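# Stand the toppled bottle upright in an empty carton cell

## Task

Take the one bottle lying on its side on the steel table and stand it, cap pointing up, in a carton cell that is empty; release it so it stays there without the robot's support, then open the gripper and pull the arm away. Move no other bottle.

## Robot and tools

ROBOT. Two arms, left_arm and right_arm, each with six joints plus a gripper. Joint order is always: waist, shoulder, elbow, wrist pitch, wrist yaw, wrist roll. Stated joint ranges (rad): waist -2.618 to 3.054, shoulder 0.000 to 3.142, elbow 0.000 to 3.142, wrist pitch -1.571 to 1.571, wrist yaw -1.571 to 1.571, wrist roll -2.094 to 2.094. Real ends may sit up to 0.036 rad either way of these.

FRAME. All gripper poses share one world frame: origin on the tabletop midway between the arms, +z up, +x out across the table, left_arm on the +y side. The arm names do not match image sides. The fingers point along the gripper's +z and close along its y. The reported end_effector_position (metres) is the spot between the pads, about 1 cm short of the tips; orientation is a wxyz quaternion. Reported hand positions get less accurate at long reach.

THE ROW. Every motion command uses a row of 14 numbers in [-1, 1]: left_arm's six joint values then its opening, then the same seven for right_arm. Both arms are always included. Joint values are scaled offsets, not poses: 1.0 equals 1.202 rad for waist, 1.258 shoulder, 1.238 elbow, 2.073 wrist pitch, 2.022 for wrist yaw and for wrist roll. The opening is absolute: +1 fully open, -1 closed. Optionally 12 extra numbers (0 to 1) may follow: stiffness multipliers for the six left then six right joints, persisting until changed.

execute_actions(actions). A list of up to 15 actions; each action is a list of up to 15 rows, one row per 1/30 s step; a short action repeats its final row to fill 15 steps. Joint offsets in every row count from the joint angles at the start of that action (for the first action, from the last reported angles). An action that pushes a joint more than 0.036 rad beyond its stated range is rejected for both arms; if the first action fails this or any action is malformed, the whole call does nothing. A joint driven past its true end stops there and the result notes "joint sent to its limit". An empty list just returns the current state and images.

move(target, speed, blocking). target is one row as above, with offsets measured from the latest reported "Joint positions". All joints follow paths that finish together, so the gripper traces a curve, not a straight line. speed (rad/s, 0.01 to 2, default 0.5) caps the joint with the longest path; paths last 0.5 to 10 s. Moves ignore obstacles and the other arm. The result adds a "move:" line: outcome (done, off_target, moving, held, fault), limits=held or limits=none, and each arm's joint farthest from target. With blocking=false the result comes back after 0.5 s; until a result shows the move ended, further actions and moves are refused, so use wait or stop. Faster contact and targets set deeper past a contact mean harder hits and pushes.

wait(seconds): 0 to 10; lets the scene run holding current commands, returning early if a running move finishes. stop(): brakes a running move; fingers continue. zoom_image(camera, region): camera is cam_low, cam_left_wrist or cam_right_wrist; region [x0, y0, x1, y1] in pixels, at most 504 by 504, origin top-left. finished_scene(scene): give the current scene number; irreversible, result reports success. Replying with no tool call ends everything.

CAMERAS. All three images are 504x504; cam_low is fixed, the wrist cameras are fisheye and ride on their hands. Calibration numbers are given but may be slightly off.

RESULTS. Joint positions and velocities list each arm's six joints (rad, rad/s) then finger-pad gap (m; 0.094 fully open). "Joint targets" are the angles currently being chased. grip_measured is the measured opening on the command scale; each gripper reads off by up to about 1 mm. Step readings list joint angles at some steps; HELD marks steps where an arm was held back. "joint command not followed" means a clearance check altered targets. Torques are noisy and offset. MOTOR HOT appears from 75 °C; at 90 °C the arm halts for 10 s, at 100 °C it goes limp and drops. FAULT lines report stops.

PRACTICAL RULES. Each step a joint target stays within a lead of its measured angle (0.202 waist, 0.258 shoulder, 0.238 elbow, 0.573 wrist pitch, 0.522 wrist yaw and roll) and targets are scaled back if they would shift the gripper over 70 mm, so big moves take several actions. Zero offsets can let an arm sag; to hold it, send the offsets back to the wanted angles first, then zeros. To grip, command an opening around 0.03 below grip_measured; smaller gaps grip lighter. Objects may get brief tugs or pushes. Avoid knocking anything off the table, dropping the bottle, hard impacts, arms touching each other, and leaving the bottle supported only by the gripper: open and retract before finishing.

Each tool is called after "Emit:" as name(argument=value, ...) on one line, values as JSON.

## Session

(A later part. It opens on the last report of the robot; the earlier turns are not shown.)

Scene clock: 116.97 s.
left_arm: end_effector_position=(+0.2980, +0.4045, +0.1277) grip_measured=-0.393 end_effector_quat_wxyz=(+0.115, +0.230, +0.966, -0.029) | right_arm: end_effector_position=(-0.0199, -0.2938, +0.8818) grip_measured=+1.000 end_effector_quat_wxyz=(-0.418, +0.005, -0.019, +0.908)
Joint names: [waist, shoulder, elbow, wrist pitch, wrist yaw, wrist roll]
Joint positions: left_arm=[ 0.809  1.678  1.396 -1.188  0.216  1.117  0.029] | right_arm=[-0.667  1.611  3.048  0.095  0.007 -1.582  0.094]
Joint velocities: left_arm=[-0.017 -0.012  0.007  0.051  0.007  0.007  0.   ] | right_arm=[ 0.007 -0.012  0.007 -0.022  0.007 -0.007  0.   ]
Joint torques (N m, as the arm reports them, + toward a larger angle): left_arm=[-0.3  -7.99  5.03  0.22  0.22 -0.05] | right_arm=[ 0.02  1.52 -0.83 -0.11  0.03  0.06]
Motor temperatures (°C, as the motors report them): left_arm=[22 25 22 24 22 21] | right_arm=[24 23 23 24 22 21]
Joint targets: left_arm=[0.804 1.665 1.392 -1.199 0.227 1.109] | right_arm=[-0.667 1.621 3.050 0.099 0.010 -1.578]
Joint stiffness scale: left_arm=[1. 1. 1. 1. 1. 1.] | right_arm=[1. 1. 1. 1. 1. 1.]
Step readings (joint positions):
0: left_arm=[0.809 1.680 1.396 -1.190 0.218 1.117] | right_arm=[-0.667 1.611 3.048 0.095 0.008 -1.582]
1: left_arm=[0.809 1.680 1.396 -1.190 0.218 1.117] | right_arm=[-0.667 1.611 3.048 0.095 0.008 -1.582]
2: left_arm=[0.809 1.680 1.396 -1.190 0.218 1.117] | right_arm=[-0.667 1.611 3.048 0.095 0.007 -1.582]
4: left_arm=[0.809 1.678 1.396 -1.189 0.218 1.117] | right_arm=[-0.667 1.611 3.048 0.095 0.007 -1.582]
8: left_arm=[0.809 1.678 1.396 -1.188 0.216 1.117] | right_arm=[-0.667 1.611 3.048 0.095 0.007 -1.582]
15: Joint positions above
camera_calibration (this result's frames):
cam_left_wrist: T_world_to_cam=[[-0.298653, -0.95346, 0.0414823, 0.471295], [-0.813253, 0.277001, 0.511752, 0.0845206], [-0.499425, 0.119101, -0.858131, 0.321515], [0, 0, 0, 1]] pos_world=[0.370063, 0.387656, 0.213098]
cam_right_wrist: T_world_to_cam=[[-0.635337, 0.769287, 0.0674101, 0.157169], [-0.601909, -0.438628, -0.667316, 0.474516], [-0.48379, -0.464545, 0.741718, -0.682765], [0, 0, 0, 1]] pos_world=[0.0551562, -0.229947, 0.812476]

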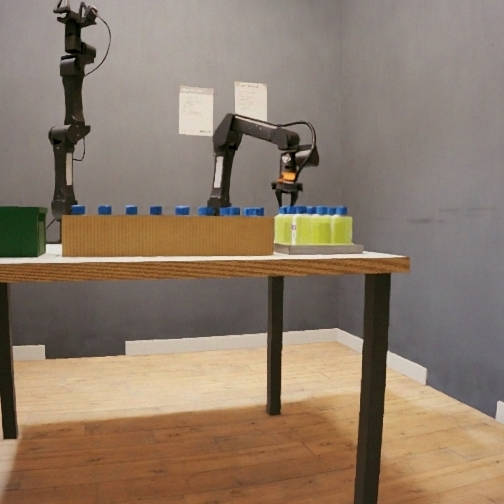

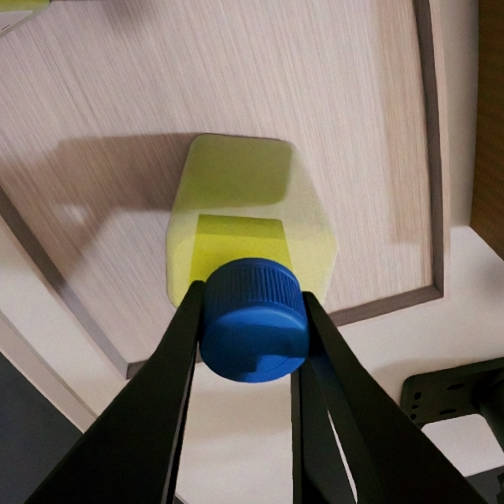

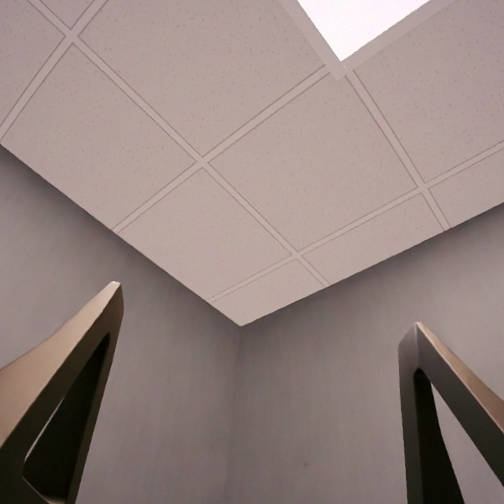

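Emit:
execute_actions(actions=[[[-0.004,-0.011,-0.0032,-0.004,0.004,-0.004,-0.41,0,0.0072,0.0016,0.0024,0.001,0.002,1],[-0.004,-0.011,-0.0032,-0.004,0.004,-0.004,-0.42,0,0.0072,0.0016,0.0024,0.001,0.002,1],[-0.004,-0.011,-0.0032,-0.004,0.004,-0.004,-0.43,0,0.0072,0.0016,0.0024,0.001,0.002,1],[-0.004,-0.011,-0.0032,-0.004,0.004,-0.004,-0.44,0,0.0072,0.0016,0.0024,0.001,0.002,1]]])

Scene clock: 117.83 s.
left_arm: end_effector_position=(+0.2979, +0.4047, +0.1276) grip_measured=-0.419 end_effector_quat_wxyz=(+0.115, +0.230, +0.966, -0.028) | right_arm: end_effector_position=(-0.0199, -0.2938, +0.8818) grip_measured=+1.000 end_effector_quat_wxyz=(-0.418, +0.005, -0.019, +0.908)
Joint names: [waist, shoulder, elbow, wrist pitch, wrist yaw, wrist roll]
Joint positions: left_arm=[ 0.809  1.678  1.396 -1.188  0.215  1.117  0.027] | right_arm=[-0.667  1.611  3.048  0.095  0.007 -1.582  0.094]
Joint velocities: left_arm=[-0.017 -0.002 -0.007 -0.022  0.037 -0.095 -0.001] | right_arm=[-0.017 -0.012 -0.002 -0.007 -0.051 -0.037  0.   ]
Joint torques (N m, as the arm reports them, + toward a larger angle): left_arm=[-0.4  -8.03  5.04  0.25  0.18 -0.09] | right_arm=[-0.01  1.51 -0.85 -0.13  0.03  0.05]
Motor temperatures (°C, as the motors report them): left_arm=[22 25 22 24 22 21] | right_arm=[24 23 23 24 22 21]
Joint targets: left_arm=[0.804 1.664 1.392 -1.197 0.224 1.109] | right_arm=[-0.667 1.621 3.050 0.099 0.010 -1.578]
Joint stiffness scale: left_arm=[1. 1. 1. 1. 1. 1.] | right_arm=[1. 1. 1. 1. 1. 1.]
Step readings (joint positions):
0: left_arm=[0.809 1.678 1.396 -1.188 0.216 1.117] | right_arm=[-0.667 1.611 3.048 0.095 0.007 -1.582]
1: left_arm=[0.809 1.678 1.396 -1.188 0.215 1.117] | right_arm=[-0.667 1.611 3.048 0.095 0.007 -1.582]
2: left_arm=[0.809 1.678 1.396 -1.188 0.215 1.117] | right_arm=[-0.667 1.611 3.048 0.095 0.007 -1.582]
4: left_arm=[0.809 1.678 1.396 -1.188 0.215 1.117] | right_arm=[-0.667 1.611 3.048 0.095 0.007 -1.582]
8: left_arm=[0.809 1.678 1.396 -1.188 0.215 1.117] | right_arm=[-0.667 1.611 3.048 0.095 0.007 -1.582]
15: Joint positions above
camera_calibration (this result's frames):
cam_left_wrist: T_world_to_cam=[[-0.298514, -0.953531, 0.040833, 0.471485], [-0.812928, 0.276446, 0.512568, 0.0844252], [-0.500038, 0.119815, -0.857675, 0.321235], [0, 0, 0, 1]] pos_world=[0.370006, 0.387748, 0.21299]
cam_right_wrist: T_world_to_cam=[[-0.635337, 0.769287, 0.0674101, 0.157169], [-0.601909, -0.438628, -0.667316, 0.474516], [-0.48379, -0.464545, 0.741718, -0.682765], [0, 0, 0, 1]] pos_world=[0.0551562, -0.229947, 0.812476]

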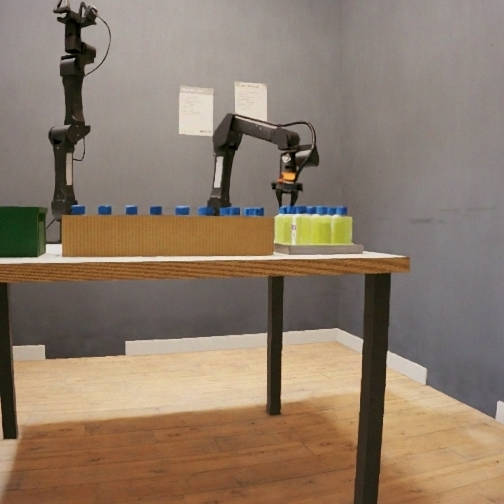

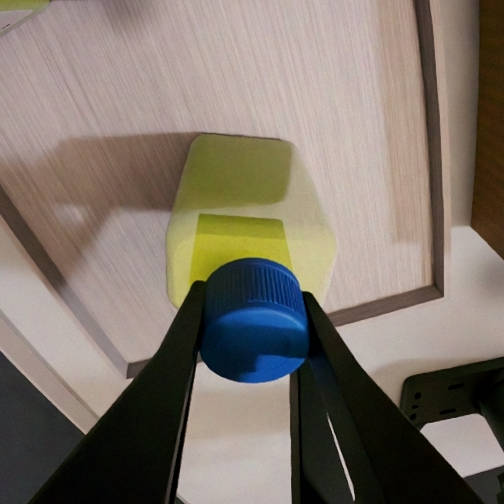

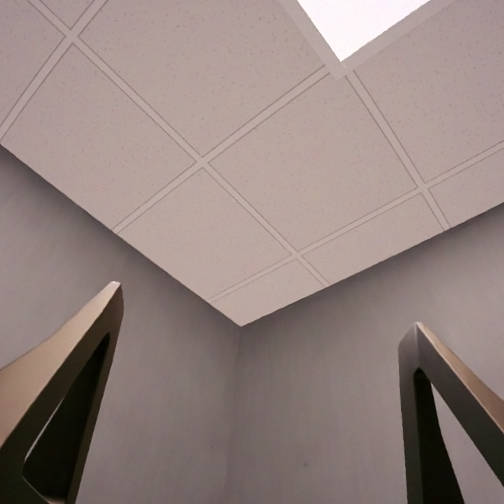

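Emit:
execute_actions(actions=[[[-0.004,-0.011,-0.0032,-0.0045,0.0045,-0.004,-0.45,0,0.0072,0.0016,0.0024,0.001,0.002,1],[-0.004,-0.012,0.0006,-0.0061,0.0045,-0.004,-0.45,0,0.0072,0.0016,0.0024,0.001,0.002,1],[-0.004,-0.013,0.007,-0.0091,0.0045,-0.004,-0.45,0,0.0072,0.0016,0.0024,0.001,0.002,1],[-0.004,-0.014,0.0173,-0.0138,0.0045,-0.004,-0.45,0,0.0072,0.0016,0.0024,0.001,0.002,1],[-0.004,-0.015,0.0302,-0.0198,0.0045,-0.004,-0.45,0,0.0072,0.0016,0.0024,0.001,0.002,1],[-0.004,-0.016,0.0443,-0.0263,0.0045,-0.004,-0.45,0,0.0072,0.0016,0.0024,0.001,0.002,1],[-0.004,-0.017,0.0584,-0.0328,0.0045,-0.004,-0.45,0,0.0072,0.0016,0.0024,0.001,0.002,1],[-0.004,-0.018,0.0725,-0.0393,0.0045,-0.004,-0.45,0,0.0072,0.0016,0.0024,0.001,0.002,1],[-0.004,-0.019,0.0867,-0.0459,0.0045,-0.004,-0.45,0,0.0072,0.0016,0.0024,0.001,0.002,1],[-0.004,-0.019,0.0995,-0.0518,0.0045,-0.004,-0.45,0,0.0072,0.0016,0.0024,0.001,0.002,1],[-0.004,-0.019,0.1098,-0.0566,0.0045,-0.004,-0.45,0,0.0072,0.0016,0.0024,0.001,0.002,1],[-0.004,-0.019,0.1175,-0.0601,0.0045,-0.004,-0.45,0,0.0072,0.0016,0.0024,0.001,0.002,1],[-0.004,-0.019,0.1226,-0.0625,0.0045,-0.004,-0.45,0,0.0072,0.0016,0.0024,0.001,0.002,1],[-0.004,-0.019,0.1252,-0.0637,0.0045,-0.004,-0.45,0,0.0072,0.0016,0.0024,0.001,0.002,1]]])

Scene clock: 123.27 s.
left_arm: end_effector_position=(+0.3018, +0.4086, +0.1578) grip_measured=-0.419 end_effector_quat_wxyz=(+0.121, +0.232, +0.965, -0.017) | right_arm: end_effector_position=(-0.0198, -0.2937, +0.8818) grip_measured=+1.000 end_effector_quat_wxyz=(-0.418, +0.005, -0.019, +0.908)
Joint names: [waist, shoulder, elbow, wrist pitch, wrist yaw, wrist roll]
Joint positions: left_arm=[ 0.809  1.678  1.514 -1.281  0.21   1.117  0.027] | right_arm=[-0.667  1.611  3.048  0.095  0.007 -1.582  0.094]
Joint velocities: left_arm=[ 0.002 -0.012  0.183 -0.168  0.095 -0.066  0.001] | right_arm=[-0.007 -0.007 -0.017 -0.037 -0.066 -0.007  0.   ]
Joint torques (N m, as the arm reports them, + toward a larger angle): left_arm=[-0.16 -9.03  7.16  0.14  0.27 -0.11] | right_arm=[ 0.02  1.52 -0.86 -0.14  0.03  0.05]
Motor temperatures (°C, as the motors report them): left_arm=[22 25 22 24 22 21] | right_arm=[24 23 23 24 22 21]
Joint targets: left_arm=[0.804 1.654 1.551 -1.320 0.223 1.109] | right_arm=[-0.667 1.621 3.050 0.099 0.009 -1.578]
Joint stiffness scale: left_arm=[1. 1. 1. 1. 1. 1.] | right_arm=[1. 1. 1. 1. 1. 1.]
Step readings (joint positions):
0: left_arm=[0.809 1.678 1.396 -1.188 0.215 1.117] | right_arm=[-0.667 1.611 3.048 0.095 0.007 -1.582]
1: left_arm=[0.809 1.678 1.396 -1.188 0.215 1.117] | right_arm=[-0.667 1.611 3.048 0.095 0.007 -1.582]
2: left_arm=[0.809 1.678 1.396 -1.188 0.215 1.117] | right_arm=[-0.667 1.611 3.048 0.095 0.007 -1.582]
4: left_arm=[0.809 1.678 1.396 -1.188 0.215 1.117] | right_arm=[-0.667 1.611 3.048 0.095 0.007 -1.582]
8: left_arm=[0.809 1.678 1.417 -1.217 0.211 1.117] | right_arm=[-0.667 1.611 3.048 0.095 0.007 -1.582]
15: Joint positions above
camera_calibration (this result's frames):
cam_left_wrist: T_world_to_cam=[[-0.298563, -0.954218, 0.0181046, 0.479082], [-0.821712, 0.266659, 0.503668, 0.0791168], [-0.485437, 0.1355, -0.863708, 0.338704], [0, 0, 0, 1]] pos_world=[0.372467, 0.390157, 0.244019]
cam_right_wrist: T_world_to_cam=[[-0.635332, 0.769298, 0.0673401, 0.157221], [-0.602066, -0.438833, -0.667041, 0.47426], [-0.483602, -0.464335, 0.741972, -0.682879], [0, 0, 0, 1]] pos_world=[0.0551819, -0.229914, 0.81244]

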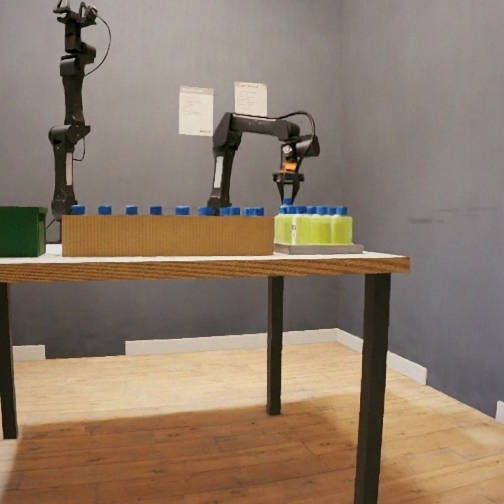

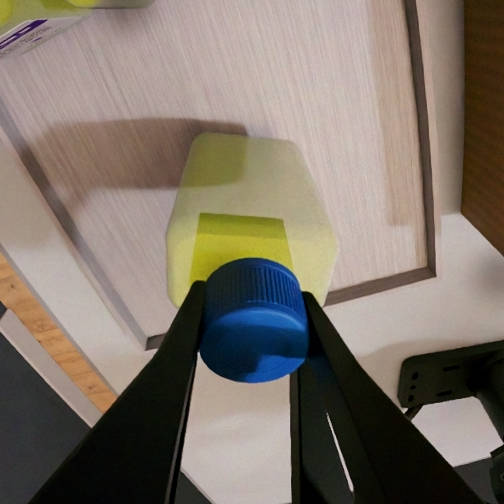

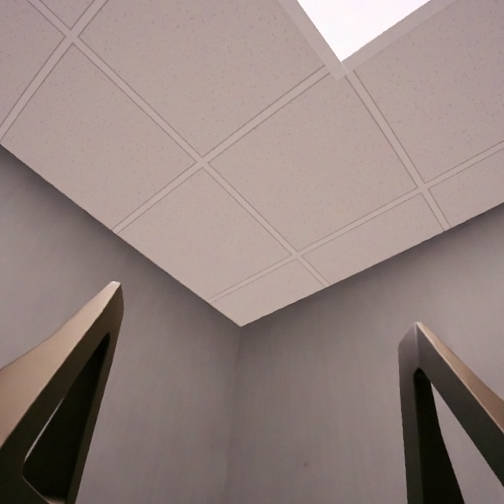

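Emit:
execute_actions(actions=[])

Scene clock: 124.87 s.
left_arm: end_effector_position=(+0.2970, +0.4049, +0.1583) grip_measured=-0.419 end_effector_quat_wxyz=(+0.113, +0.230, +0.966, -0.027) | right_arm: end_effector_position=(-0.0198, -0.2937, +0.8818) grip_measured=+1.000 end_effector_quat_wxyz=(-0.418, +0.005, -0.019, +0.908)
Joint names: [waist, shoulder, elbow, wrist pitch, wrist yaw, wrist roll]
Joint positions: left_arm=[ 0.809  1.678  1.519 -1.31   0.21   1.117  0.027] | right_arm=[-0.667  1.611  3.048  0.095  0.007 -1.582  0.094]
Joint velocities: left_arm=[-0.012  0.002  0.002  0.007  0.007 -0.022  0.   ] | right_arm=[-0.007  0.017 -0.007  0.022  0.007 -0.022  0.   ]
Joint torques (N m, as the arm reports them, + toward a larger angle): left_arm=[-0.38 -8.87  7.37  0.21  0.22 -0.08] | right_arm=[ 0.01  1.53 -0.87 -0.14  0.03  0.05]
Motor temperatures (°C, as the motors report them): left_arm=[22 25 22 24 22 21] | right_arm=[24 23 23 24 22 21]
Joint targets: left_arm=[0.804 1.654 1.551 -1.320 0.223 1.109] | right_arm=[-0.667 1.621 3.050 0.099 0.009 -1.578]
Joint stiffness scale: left_arm=[1. 1. 1. 1. 1. 1.] | right_arm=[1. 1. 1. 1. 1. 1.]
camera_calibration (this result's frames):
cam_left_wrist: T_world_to_cam=[[-0.29802, -0.953797, 0.0381381, 0.470614], [-0.811884, 0.274286, 0.515375, 0.0680355], [-0.502024, 0.122629, -0.856116, 0.346323], [0, 0, 0, 1]] pos_world=[0.369352, 0.38774, 0.243481]
cam_right_wrist: T_world_to_cam=[[-0.635332, 0.769298, 0.0673401, 0.157221], [-0.602066, -0.438833, -0.667041, 0.47426], [-0.483602, -0.464335, 0.741972, -0.682879], [0, 0, 0, 1]] pos_world=[0.0551819, -0.229914, 0.81244]

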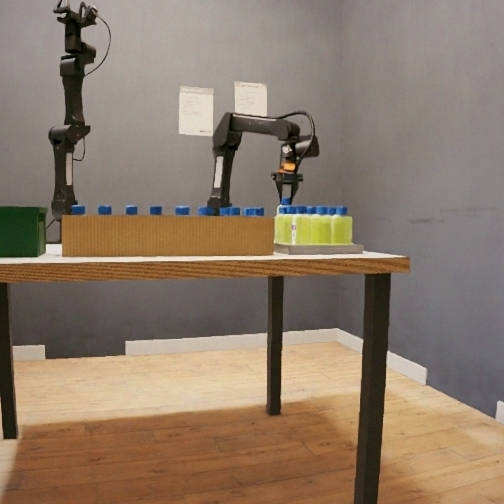

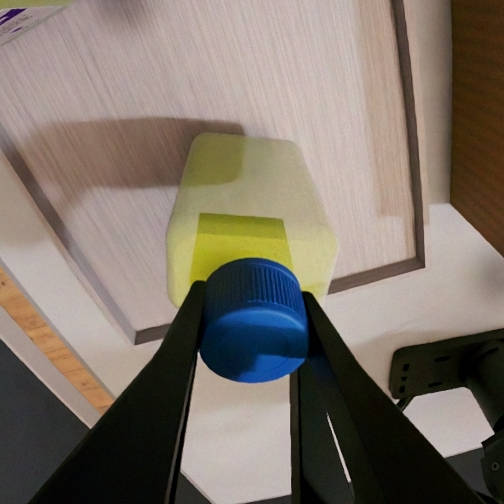

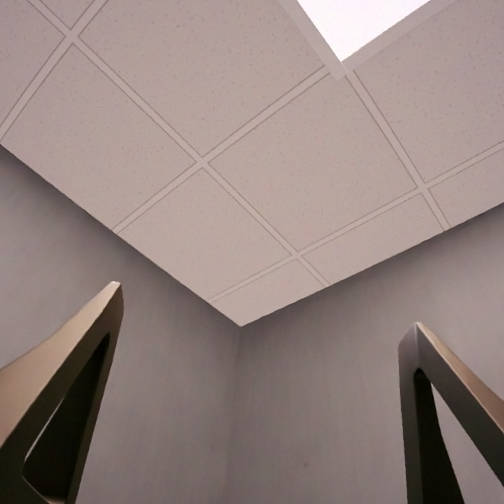

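Emit:
move(target=[-0.2862,-0.0938,0.2278,-0.1037,-0.1024,-0.5425,-0.45,0,0.0079,0.0016,0.0019,0.001,0.002,1], speed=1.1)

Scene clock: 129.33 s.
left_arm: end_effector_position=(+0.3125, +0.3318, +0.2433) grip_measured=-0.419 end_effector_quat_wxyz=(+0.111, -0.143, +0.983, +0.015) | right_arm: end_effector_position=(-0.0196, -0.2935, +0.8818) grip_measured=+1.000 end_effector_quat_wxyz=(-0.419, +0.006, -0.019, +0.908)
Joint names: [waist, shoulder, elbow, wrist pitch, wrist yaw, wrist roll]
Joint positions: left_arm=[ 0.47   1.585  1.765 -1.526  0.01   0.031  0.027] | right_arm=[-0.667  1.611  3.048  0.095  0.005 -1.582  0.094]
Joint velocities: left_arm=[-0.012 -0.007 -0.007  0.037  0.037 -0.022 -0.   ] | right_arm=[-0.002 -0.007  0.002 -0.022  0.007  0.037  0.   ]
Joint torques (N m, as the arm reports them, + toward a larger angle): left_arm=[-0.44 -7.97  7.31  0.58 -0.07 -0.1 ] | right_arm=[-0.01  1.56 -0.85 -0.14  0.04  0.06]
Motor temperatures (°C, as the motors report them): left_arm=[22 25 22 24 22 21] | right_arm=[24 23 23 24 22 21]
Joint targets: left_arm=[0.465 1.560 1.801 -1.525 0.004 0.021] | right_arm=[-0.667 1.621 3.050 0.098 0.009 -1.578]
Joint stiffness scale: left_arm=[1. 1. 1. 1. 1. 1.] | right_arm=[1. 1. 1. 1. 1. 1.]
move: off_target (left_arm); limits=none; left_arm: farthest joint: the elbow, 0.036 radians from its target (0.282 radians at the start); right_arm: farthest joint: the shoulder, 0.009 radians from its target (0.009 radians at the start)
camera_calibration (this result's frames):
cam_left_wrist: T_world_to_cam=[[0.439189, -0.897494, 0.0402188, 0.152652], [-0.77471, -0.355676, 0.5228, 0.252486], [-0.454905, -0.260766, -0.851506, 0.547104], [0, 0, 0, 1]] pos_world=[0.377441, 0.369474, 0.327723]
cam_right_wrist: T_world_to_cam=[[-0.635308, 0.769348, 0.0669901, 0.157483], [-0.602846, -0.439853, -0.665662, 0.472976], [-0.48266, -0.463285, 0.743241, -0.683446], [0, 0, 0, 1]] pos_world=[0.0553101, -0.229749, 0.812257]

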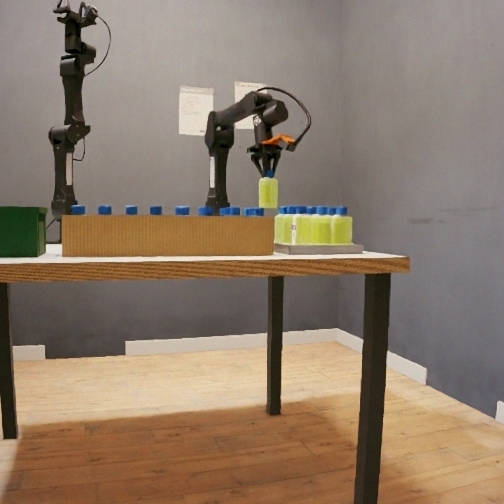

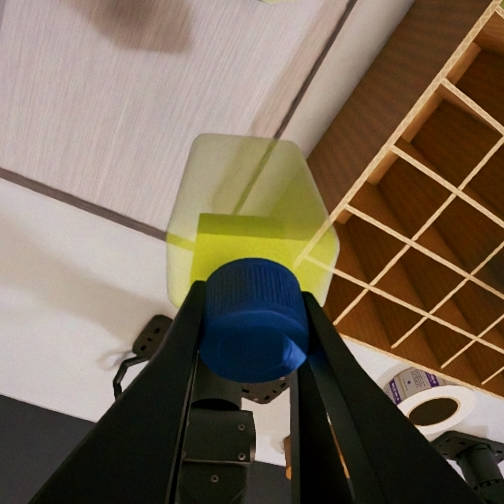

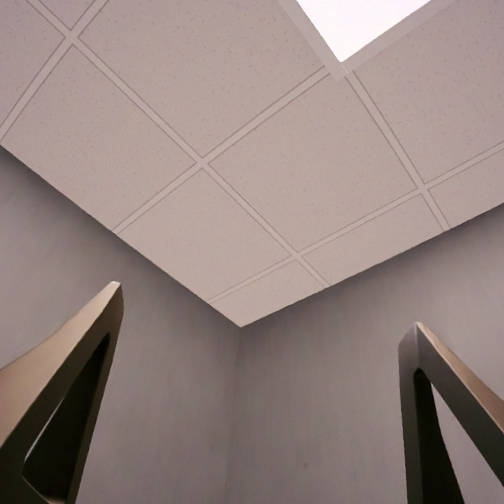

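Emit:
zoom_image(camera="cam_low", region=[220, 130, 320, 230])

Region (220, 130, 320, 230) of cam_low's 504x504 image, scaled by 5.040, with more detail than that image has.

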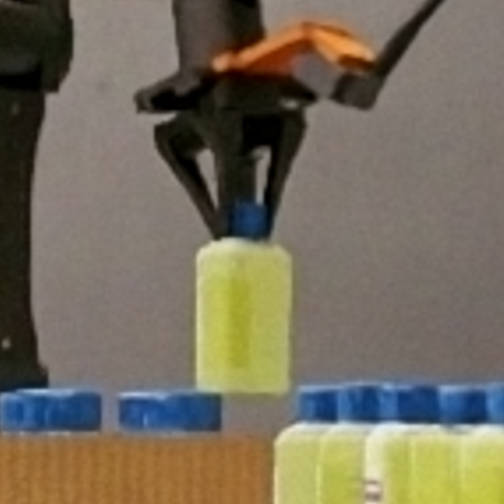

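Emit:
move(target=[-0.292,-0.0199,0.0291,0.0101,-0.003,-0.005,-0.45,0,0.0079,0.0016,0.0015,0.002,0.002,1], speed=0.6)

Scene clock: 131.70 s.
left_arm: end_effector_position=(+0.3279, +0.2251, +0.2432) grip_measured=-0.419 end_effector_quat_wxyz=(+0.112, +0.030, +0.993, -0.005) | right_arm: end_effector_position=(-0.0195, -0.2933, +0.8818) grip_measured=+1.000 end_effector_quat_wxyz=(-0.419, +0.007, -0.019, +0.908)
Joint names: [waist, shoulder, elbow, wrist pitch, wrist yaw, wrist roll]
Joint positions: left_arm=[ 0.119  1.585  1.765 -1.526  0.009  0.03   0.027] | right_arm=[-0.667  1.611  3.048  0.095  0.004 -1.582  0.094]
Joint velocities: left_arm=[-0.007 -0.007  0.007  0.066  0.007  0.066  0.   ] | right_arm=[-0.012 -0.002 -0.007 -0.007 -0.081 -0.066  0.   ]
Joint torques (N m, as the arm reports them, + toward a larger angle): left_arm=[ 0.11 -7.89  7.53  0.83 -0.07 -0.11] | right_arm=[ 0.04  1.61 -0.84 -0.15  0.07  0.05]
Motor temperatures (°C, as the motors report them): left_arm=[22 25 22 24 22 21] | right_arm=[24 23 23 24 22 21]
Joint targets: left_arm=[0.119 1.560 1.801 -1.505 0.004 0.021] | right_arm=[-0.667 1.621 3.050 0.098 0.009 -1.578]
Joint stiffness scale: left_arm=[1. 1. 1. 1. 1. 1.] | right_arm=[1. 1. 1. 1. 1. 1.]
move: off_target (left_arm); limits=none; left_arm: farthest joint: the elbow, 0.036 radians from its target (0.036 radians at the start); right_arm: farthest joint: the shoulder, 0.009 radians from its target (0.009 radians at the start)
camera_calibration (this result's frames):
cam_left_wrist: T_world_to_cam=[[0.104853, -0.993712, 0.0392814, 0.181627], [-0.849709, -0.0689955, 0.522718, 0.186577], [-0.516721, -0.0881864, -0.8516, 0.507747], [0, 0, 0, 1]] pos_world=[0.401856, 0.238134, 0.327735]
cam_right_wrist: T_world_to_cam=[[-0.635294, 0.769378, 0.06678, 0.15764], [-0.603313, -0.440465, -0.664834, 0.472206], [-0.482094, -0.462654, 0.744, -0.683785], [0, 0, 0, 1]] pos_world=[0.0553869, -0.22965, 0.812147]

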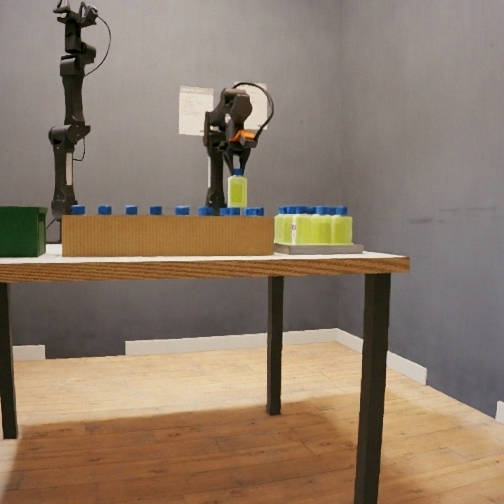

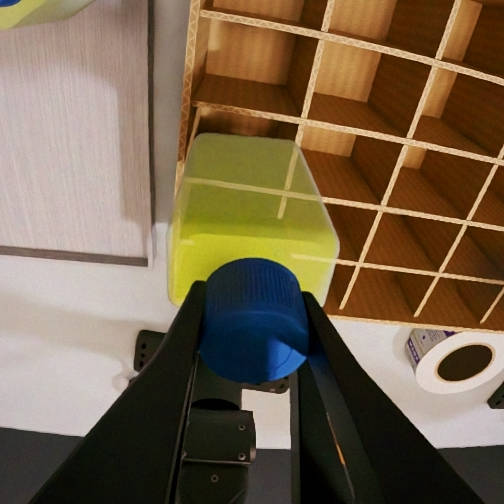

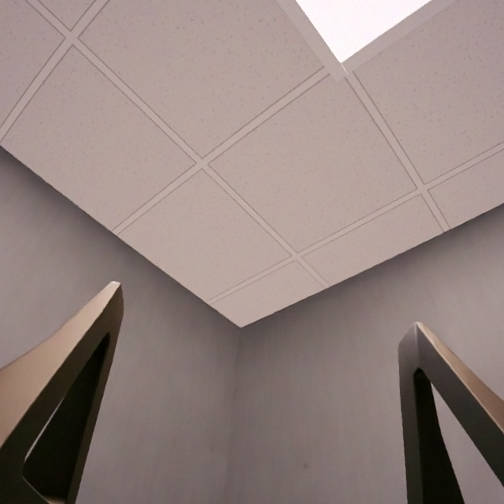

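Emit:
zoom_image(camera="cam_left_wrist", region=[130, 60, 430, 360])

Region (130, 60, 430, 360) of cam_left_wrist's 504x504 image, scaled by 1.680, with more detail than that image has.

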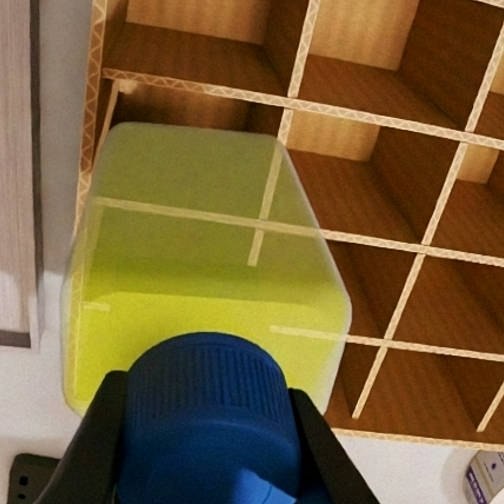

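Emit:
zoom_image(camera="cam_left_wrist", region=[160, 90, 320, 250])

Emit:
zoom_image(camera="cam_left_wrist", region=[150, 200, 350, 330])

Region (160, 90, 320, 250) of cam_left_wrist's 504x504 image, scaled by 3.150, with more detail than that image has.

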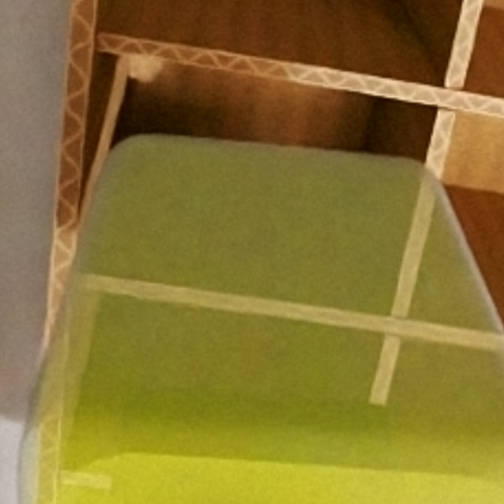

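Region (150, 200, 350, 330) of cam_left_wrist's 504x504 image, scaled by 2.520, with more detail than that image has; it fills the top 328 rows of this view, and the rest is white.

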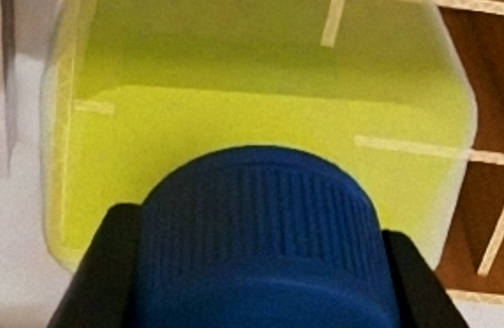

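Emit:
zoom_image(camera="cam_low", region=[205, 150, 275, 220])

Region (205, 150, 275, 220) of cam_low's 504x504 image, scaled by 7.200, with more detail than that image has.

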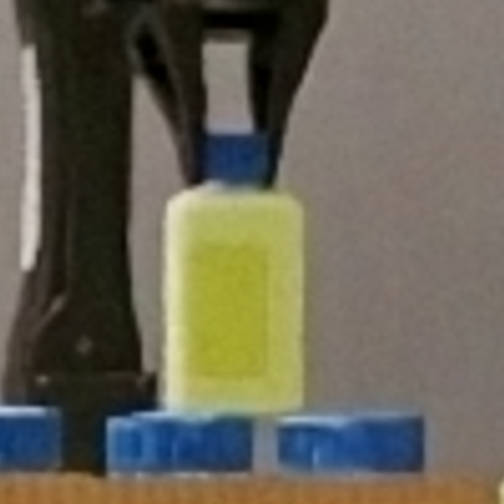

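Emit:
move(target=[0.0175,-0.0512,-0.1074,0.0574,0.0153,0.0485,-0.45,0,0.0079,0.0016,0.0015,0.0025,0.002,1], speed=0.3)

Scene clock: 145.87 s.
left_arm: end_effector_position=(+0.3259, +0.2248, +0.2196) grip_measured=-0.419 end_effector_quat_wxyz=(+0.108, +0.068, +0.992, -0.011) | right_arm: end_effector_position=(-0.0193, -0.2932, +0.8818) grip_measured=+1.000 end_effector_quat_wxyz=(-0.419, +0.007, -0.018, +0.908)
Joint names: [waist, shoulder, elbow, wrist pitch, wrist yaw, wrist roll]
Joint positions: left_arm=[ 0.132  1.552  1.633 -1.436  0.033  0.117  0.027] | right_arm=[-0.667  1.611  3.048  0.095  0.003 -1.582  0.094]
Joint velocities: left_arm=[-0.012  0.002 -0.012 -0.022  0.037  0.007 -0.   ] | right_arm=[-0.017 -0.007 -0.007 -0.051  0.007 -0.007  0.   ]
Joint torques (N m, as the arm reports them, + toward a larger angle): left_arm=[ 0.78 -8.35  5.2   0.83  0.04  0.07] | right_arm=[-0.01  1.63 -0.85 -0.15  0.07  0.05]
Motor temperatures (°C, as the motors report them): left_arm=[22 25 22 24 22 21] | right_arm=[24 23 23 24 22 21]
Joint targets: left_arm=[0.141 1.521 1.633 -1.407 0.040 0.128] | right_arm=[-0.667 1.621 3.050 0.098 0.009 -1.578]
Joint stiffness scale: left_arm=[1. 1. 1. 1. 1. 1.] | right_arm=[1. 1. 1. 1. 1. 1.]
move: off_target (left_arm); limits=none; left_arm: farthest joint: the shoulder, 0.031 radians from its target (0.065 radians at the start); right_arm: farthest joint: the shoulder, 0.009 radians from its target (0.009 radians at the start)
camera_calibration (this result's frames):
cam_left_wrist: T_world_to_cam=[[0.0279053, -0.998686, 0.0429722, 0.207917], [-0.848535, -0.000941604, 0.529138, 0.180088], [-0.528403, -0.0512292, -0.847447, 0.481117], [0, 0, 0, 1]] pos_world=[0.401232, 0.232461, 0.303495]
cam_right_wrist: T_world_to_cam=[[-0.63528, 0.769408, 0.06657, 0.157796], [-0.60378, -0.441075, -0.664004, 0.471435], [-0.481528, -0.462022, 0.744759, -0.684123], [0, 0, 0, 1]] pos_world=[0.0554637, -0.229551, 0.812037]

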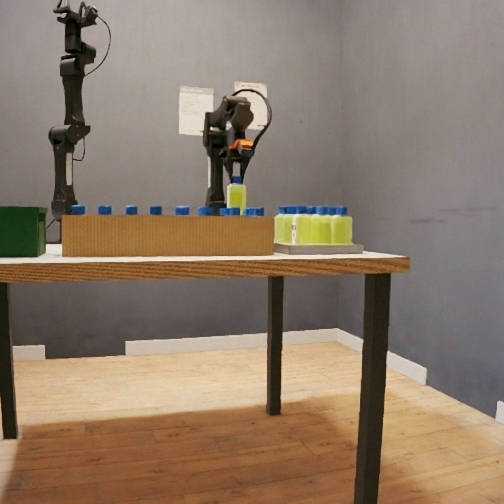

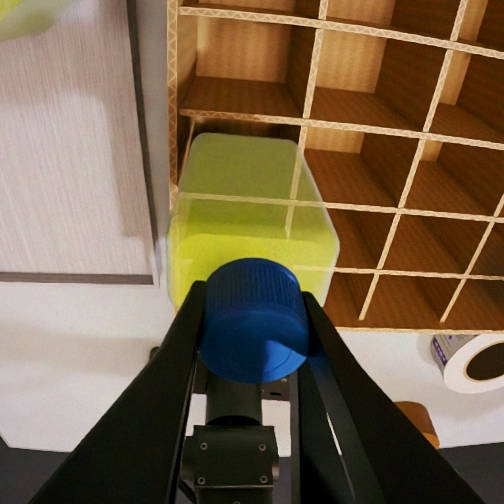

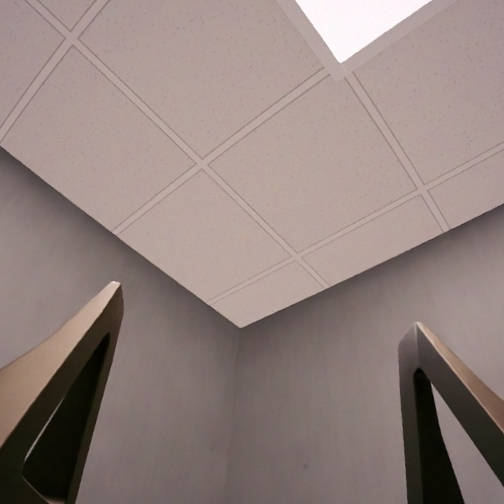

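Emit:
zoom_image(camera="cam_left_wrist", region=[150, 80, 350, 280])

Region (150, 80, 350, 280) of cam_left_wrist's 504x504 image, scaled by 2.520, with more detail than that image has.

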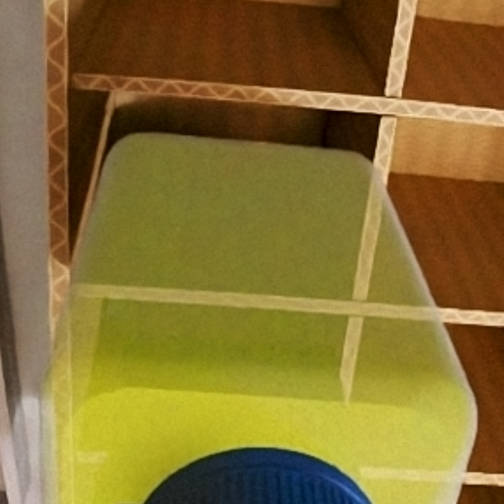

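Emit:
zoom_image(camera="cam_left_wrist", region=[290, 60, 490, 260])

Region (290, 60, 490, 260) of cam_left_wrist's 504x504 image, scaled by 2.520, with more detail than that image has.

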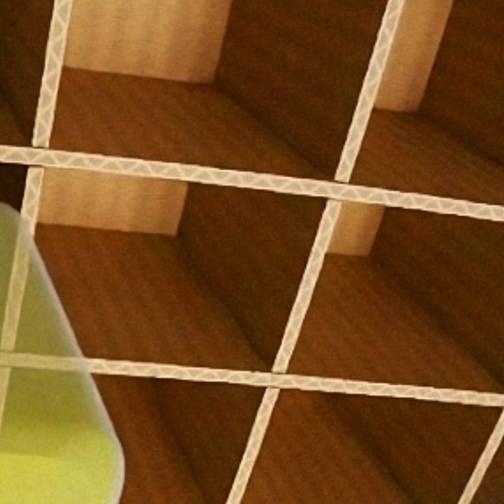

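Emit:
move(target=[0.0075,-0.0246,0,0.0188,0.0035,0.0054,-0.45,0,0.0079,0.0016,0.0015,0.003,0.002,1], speed=0.1)

Scene clock: 151.73 s.
left_arm: end_effector_position=(+0.3281, +0.2247, +0.2201) grip_measured=-0.419 end_effector_quat_wxyz=(+0.113, +0.069, +0.991, -0.011) | right_arm: end_effector_position=(-0.0192, -0.2931, +0.8818) grip_measured=+1.000 end_effector_quat_wxyz=(-0.419, +0.008, -0.018, +0.908)
Joint names: [waist, shoulder, elbow, wrist pitch, wrist yaw, wrist roll]
Joint positions: left_arm=[ 0.132  1.552  1.633 -1.427  0.034  0.118  0.027] | right_arm=[-0.667  1.611  3.048  0.095  0.002 -1.582  0.094]
Joint velocities: left_arm=[ 0.002  0.002  0.002 -0.051 -0.051  0.081  0.   ] | right_arm=[-0.007 -0.007 -0.002  0.022  0.007  0.022  0.   ]
Joint torques (N m, as the arm reports them, + toward a larger angle): left_arm=[ 0.72 -8.02  5.12  0.85  0.08  0.09] | right_arm=[ 0.    1.6  -0.85 -0.14  0.08  0.05]
Motor temperatures (°C, as the motors report them): left_arm=[22 25 22 24 21 21] | right_arm=[24 23 23 24 22 21]
Joint targets: left_arm=[0.141 1.521 1.633 -1.397 0.040 0.128] | right_arm=[-0.667 1.621 3.050 0.098 0.009 -1.578]
Joint stiffness scale: left_arm=[1. 1. 1. 1. 1. 1.] | right_arm=[1. 1. 1. 1. 1. 1.]
move: off_target (left_arm); limits=none; left_arm: farthest joint: the shoulder, 0.031 radians from its target (0.031 radians at the start); right_arm: farthest joint: the shoulder, 0.009 radians from its target (0.009 radians at the start)
camera_calibration (this result's frames):
cam_left_wrist: T_world_to_cam=[[0.02631, -0.998707, 0.0434946, 0.208143], [-0.853363, 0.000222818, 0.521318, 0.184751], [-0.520653, -0.0508325, -0.852254, 0.481132], [0, 0, 0, 1]] pos_world=[0.402686, 0.23229, 0.304679]
cam_right_wrist: T_world_to_cam=[[-0.635271, 0.769427, 0.0664299, 0.157901], [-0.604091, -0.441482, -0.663451, 0.470921], [-0.48115, -0.461601, 0.745265, -0.684348], [0, 0, 0, 1]] pos_world=[0.0555148, -0.229486, 0.811964]

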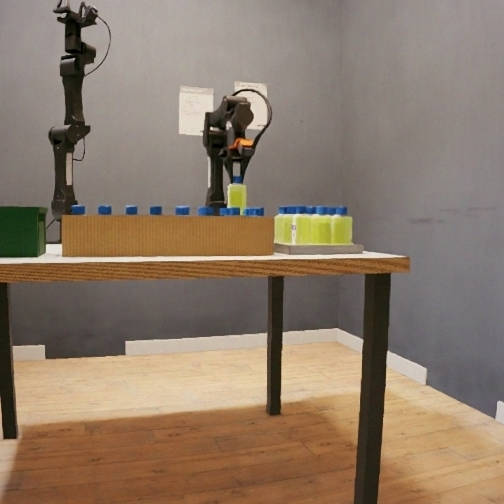

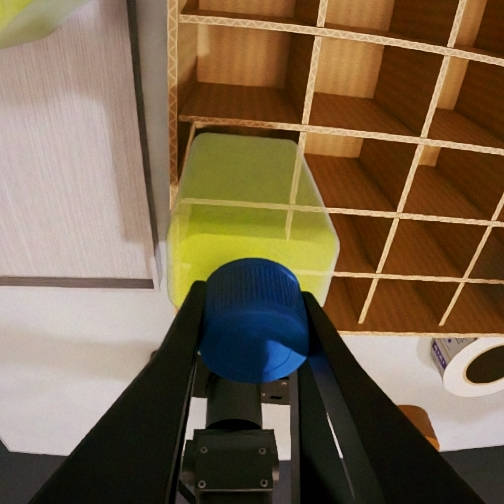

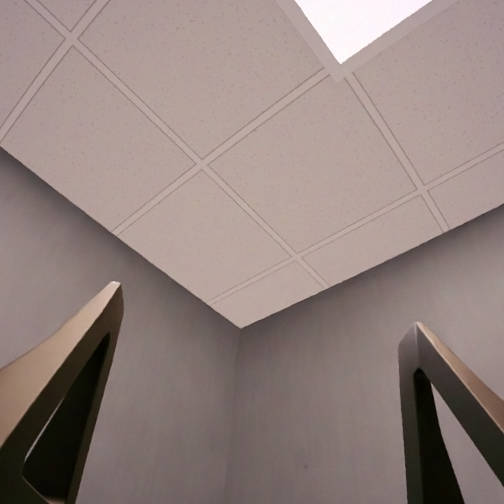

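Emit:
zoom_image(camera="cam_left_wrist", region=[160, 90, 330, 230])

Region (160, 90, 330, 230) of cam_left_wrist's 504x504 image, scaled by 2.965, with more detail than that image has; it fills the top 415 rows of this view, and the rest is white.

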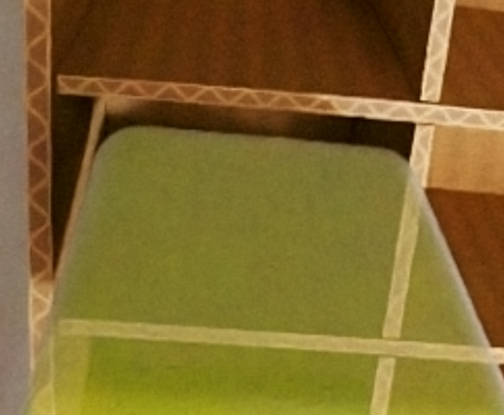

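Emit:
execute_actions(actions=[[[0.0075,-0.02528,-0.00312,0.01596,0.003,0.0049,-0.45,0,0.0079,0.0016,0.0015,0.003,0.002,1],[0.0075,-0.02593,-0.00625,0.01745,0.003,0.0049,-0.45,0,0.0079,0.0016,0.0015,0.003,0.002,1],[0.0075,-0.02657,-0.00937,0.01895,0.003,0.0049,-0.45,0,0.0079,0.0016,0.0015,0.003,0.002,1],[0.0075,-0.02721,-0.01249,0.02044,0.003,0.0049,-0.45,0,0.0079,0.0016,0.0015,0.003,0.002,1],[0.0075,-0.02785,-0.01562,0.02193,0.003,0.0049,-0.45,0,0.0079,0.0016,0.0015,0.003,0.002,1],[0.0075,-0.0285,-0.01874,0.02342,0.003,0.0049,-0.45,0,0.0079,0.0016,0.0015,0.003,0.002,1],[0.0075,-0.02914,-0.02186,0.02491,0.003,0.0049,-0.45,0,0.0079,0.0016,0.0015,0.003,0.002,1],[0.0075,-0.02978,-0.02499,0.0264,0.003,0.0049,-0.45,0,0.0079,0.0016,0.0015,0.003,0.002,1],[0.0075,-0.03042,-0.02811,0.0279,0.003,0.0049,-0.45,0,0.0079,0.0016,0.0015,0.003,0.002,1],[0.0075,-0.03107,-0.03123,0.02939,0.003,0.0049,-0.45,0,0.0079,0.0016,0.0015,0.003,0.002,1],[0.0075,-0.03171,-0.03436,0.03088,0.003,0.0049,-0.45,0,0.0079,0.0016,0.0015,0.003,0.002,1],[0.0075,-0.03235,-0.03748,0.03237,0.003,0.0049,-0.45,0,0.0079,0.0016,0.0015,0.003,0.002,1]]])

Emit:
wait(seconds=0.4)

Scene clock: 158.47 s.
left_arm: end_effector_position=(+0.3270, +0.2248, +0.2098) grip_measured=-0.419 end_effector_quat_wxyz=(+0.108, +0.069, +0.992, -0.011) | right_arm: end_effector_position=(-0.0192, -0.2931, +0.8818) grip_measured=+1.000 end_effector_quat_wxyz=(-0.419, +0.008, -0.018, +0.908)
Joint names: [waist, shoulder, elbow, wrist pitch, wrist yaw, wrist roll]
Joint positions: left_arm=[ 0.132  1.545  1.586 -1.397  0.034  0.118  0.027] | right_arm=[-0.667  1.611  3.048  0.095  0.002 -1.582  0.094]
Joint velocities: left_arm=[-0.002 -0.002 -0.027  0.066 -0.022  0.022 -0.   ] | right_arm=[ 0.007  0.007  0.007  0.081 -0.007 -0.037  0.   ]
Joint torques (N m, as the arm reports them, + toward a larger angle): left_arm=[ 0.56 -8.62  5.39  0.85  0.06  0.07] | right_arm=[-0.02  1.57 -0.88 -0.15  0.07  0.06]
Motor temperatures (°C, as the motors report them): left_arm=[22 25 22 24 21 21] | right_arm=[24 23 23 24 22 21]
Joint targets: left_arm=[0.141 1.511 1.587 -1.360 0.040 0.128] | right_arm=[-0.667 1.621 3.050 0.098 0.008 -1.578]
Joint stiffness scale: left_arm=[1. 1. 1. 1. 1. 1.] | right_arm=[1. 1. 1. 1. 1. 1.]
Step readings (joint positions):
0: left_arm=[0.132 1.552 1.633 -1.427 0.034 0.118] | right_arm=[-0.667 1.611 3.048 0.095 0.002 -1.582]
1: left_arm=[0.132 1.552 1.633 -1.426 0.034 0.118] | right_arm=[-0.667 1.611 3.048 0.095 0.002 -1.582]
2: left_arm=[0.132 1.552 1.633 -1.426 0.034 0.118] | right_arm=[-0.667 1.611 3.048 0.095 0.002 -1.582]
4: left_arm=[0.132 1.550 1.628 -1.420 0.034 0.118] | right_arm=[-0.667 1.611 3.048 0.095 0.002 -1.582]
8: left_arm=[0.132 1.547 1.609 -1.412 0.034 0.118] | right_arm=[-0.667 1.611 3.048 0.095 0.002 -1.582]
15: Joint positions above
camera_calibration (this result's frames):
cam_left_wrist: T_world_to_cam=[[0.0267392, -0.998714, 0.0430687, 0.208589], [-0.848151, 0.00013712, 0.529755, 0.18574], [-0.529079, -0.050694, -0.847057, 0.473408], [0, 0, 0, 1]] pos_world=[0.402428, 0.232294, 0.293623]
cam_right_wrist: T_world_to_cam=[[-0.635271, 0.769427, 0.0664299, 0.157901], [-0.604091, -0.441482, -0.663451, 0.470921], [-0.48115, -0.461601, 0.745265, -0.684348], [0, 0, 0, 1]] pos_world=[0.0555148, -0.229486, 0.811964]

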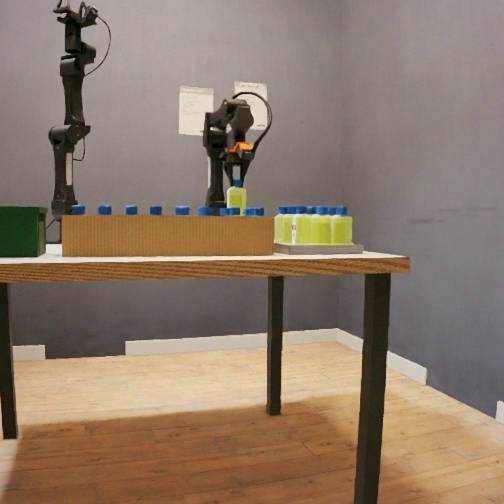

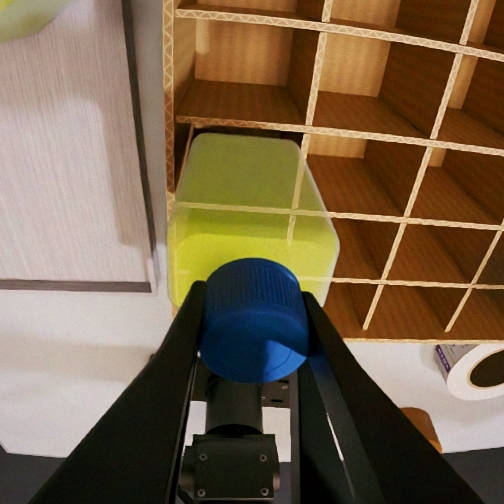

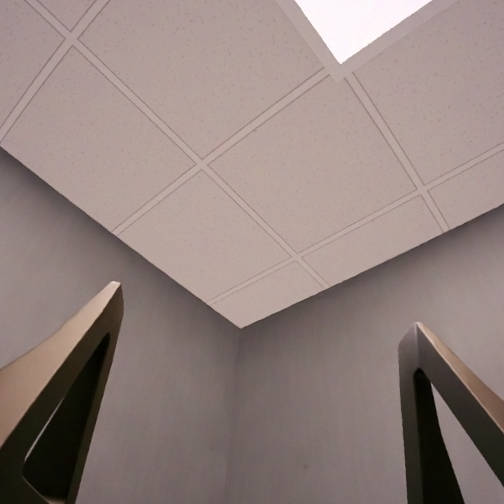

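Scene clock: 158.87 s.
left_arm: end_effector_position=(+0.3286, +0.2247, +0.2099) grip_measured=-0.419 end_effector_quat_wxyz=(+0.111, +0.069, +0.991, -0.011) | right_arm: end_effector_position=(-0.0192, -0.2931, +0.8818) grip_measured=+1.000 end_effector_quat_wxyz=(-0.419, +0.008, -0.018, +0.908)
Joint names: [waist, shoulder, elbow, wrist pitch, wrist yaw, wrist roll]
Joint positions: left_arm=[ 0.132  1.545  1.585 -1.389  0.034  0.118  0.027] | right_arm=[-0.667  1.611  3.048  0.095  0.002 -1.582  0.094]
Joint velocities: left_arm=[-0.012  0.012  0.002 -0.022 -0.037  0.022  0.001] | right_arm=[-0.012 -0.017  0.002 -0.007 -0.022  0.022  0.   ]
Joint torques (N m, as the arm reports them, + toward a larger angle): left_arm=[ 0.76 -8.51  5.32  0.84  0.07  0.1 ] | right_arm=[ 0.02  1.57 -0.87 -0.15  0.07  0.04]
Motor temperatures (°C, as the motors report them): left_arm=[22 25 22 24 21 21] | right_arm=[24 23 23 24 22 21]
Joint targets: left_arm=[0.141 1.511 1.586 -1.360 0.040 0.128] | right_arm=[-0.667 1.621 3.050 0.098 0.008 -1.578]
Joint stiffness scale: left_arm=[1. 1. 1. 1. 1. 1.] | right_arm=[1. 1. 1. 1. 1. 1.]
wait: 0.40 s; at rest by 0.37 s
camera_calibration (this result's frames):
cam_left_wrist: T_world_to_cam=[[0.026459, -0.99871, 0.0433476, 0.208544], [-0.851568, 0.000193309, 0.524244, 0.189301], [-0.523576, -0.0507845, -0.850464, 0.473332], [0, 0, 0, 1]] pos_world=[0.40351, 0.232276, 0.294272]
cam_right_wrist: T_world_to_cam=[[-0.635271, 0.769427, 0.0664299, 0.157901], [-0.604091, -0.441482, -0.663451, 0.470921], [-0.48115, -0.461601, 0.745265, -0.684348], [0, 0, 0, 1]] pos_world=[0.0555148, -0.229486, 0.811964]

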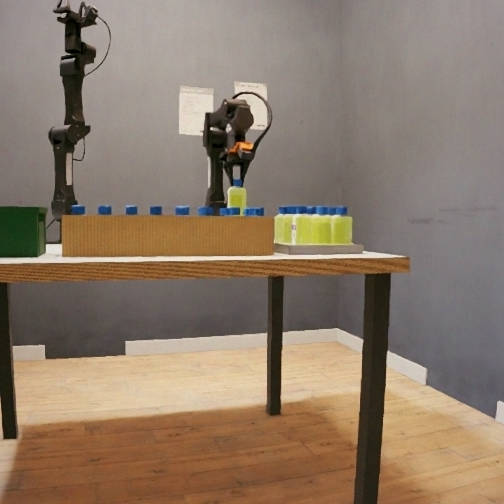

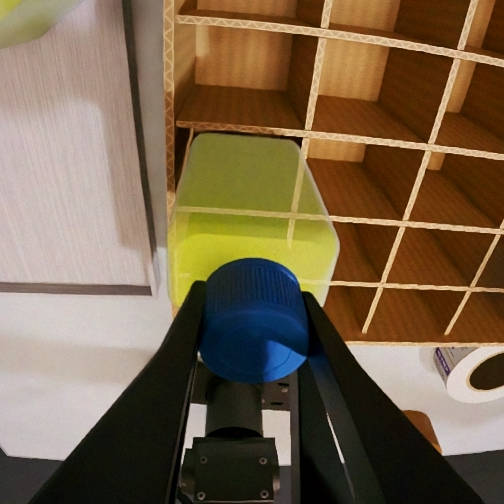

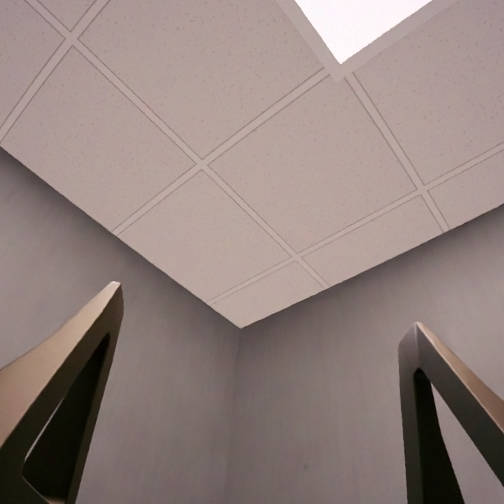

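Emit:
zoom_image(camera="cam_left_wrist", region=[160, 90, 330, 230])

Region (160, 90, 330, 230) of cam_left_wrist's 504x504 image, scaled by 2.965, with more detail than that image has; it fills the top 415 rows of this view, and the rest is white.

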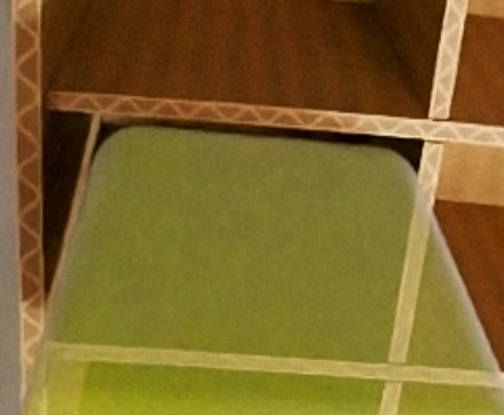

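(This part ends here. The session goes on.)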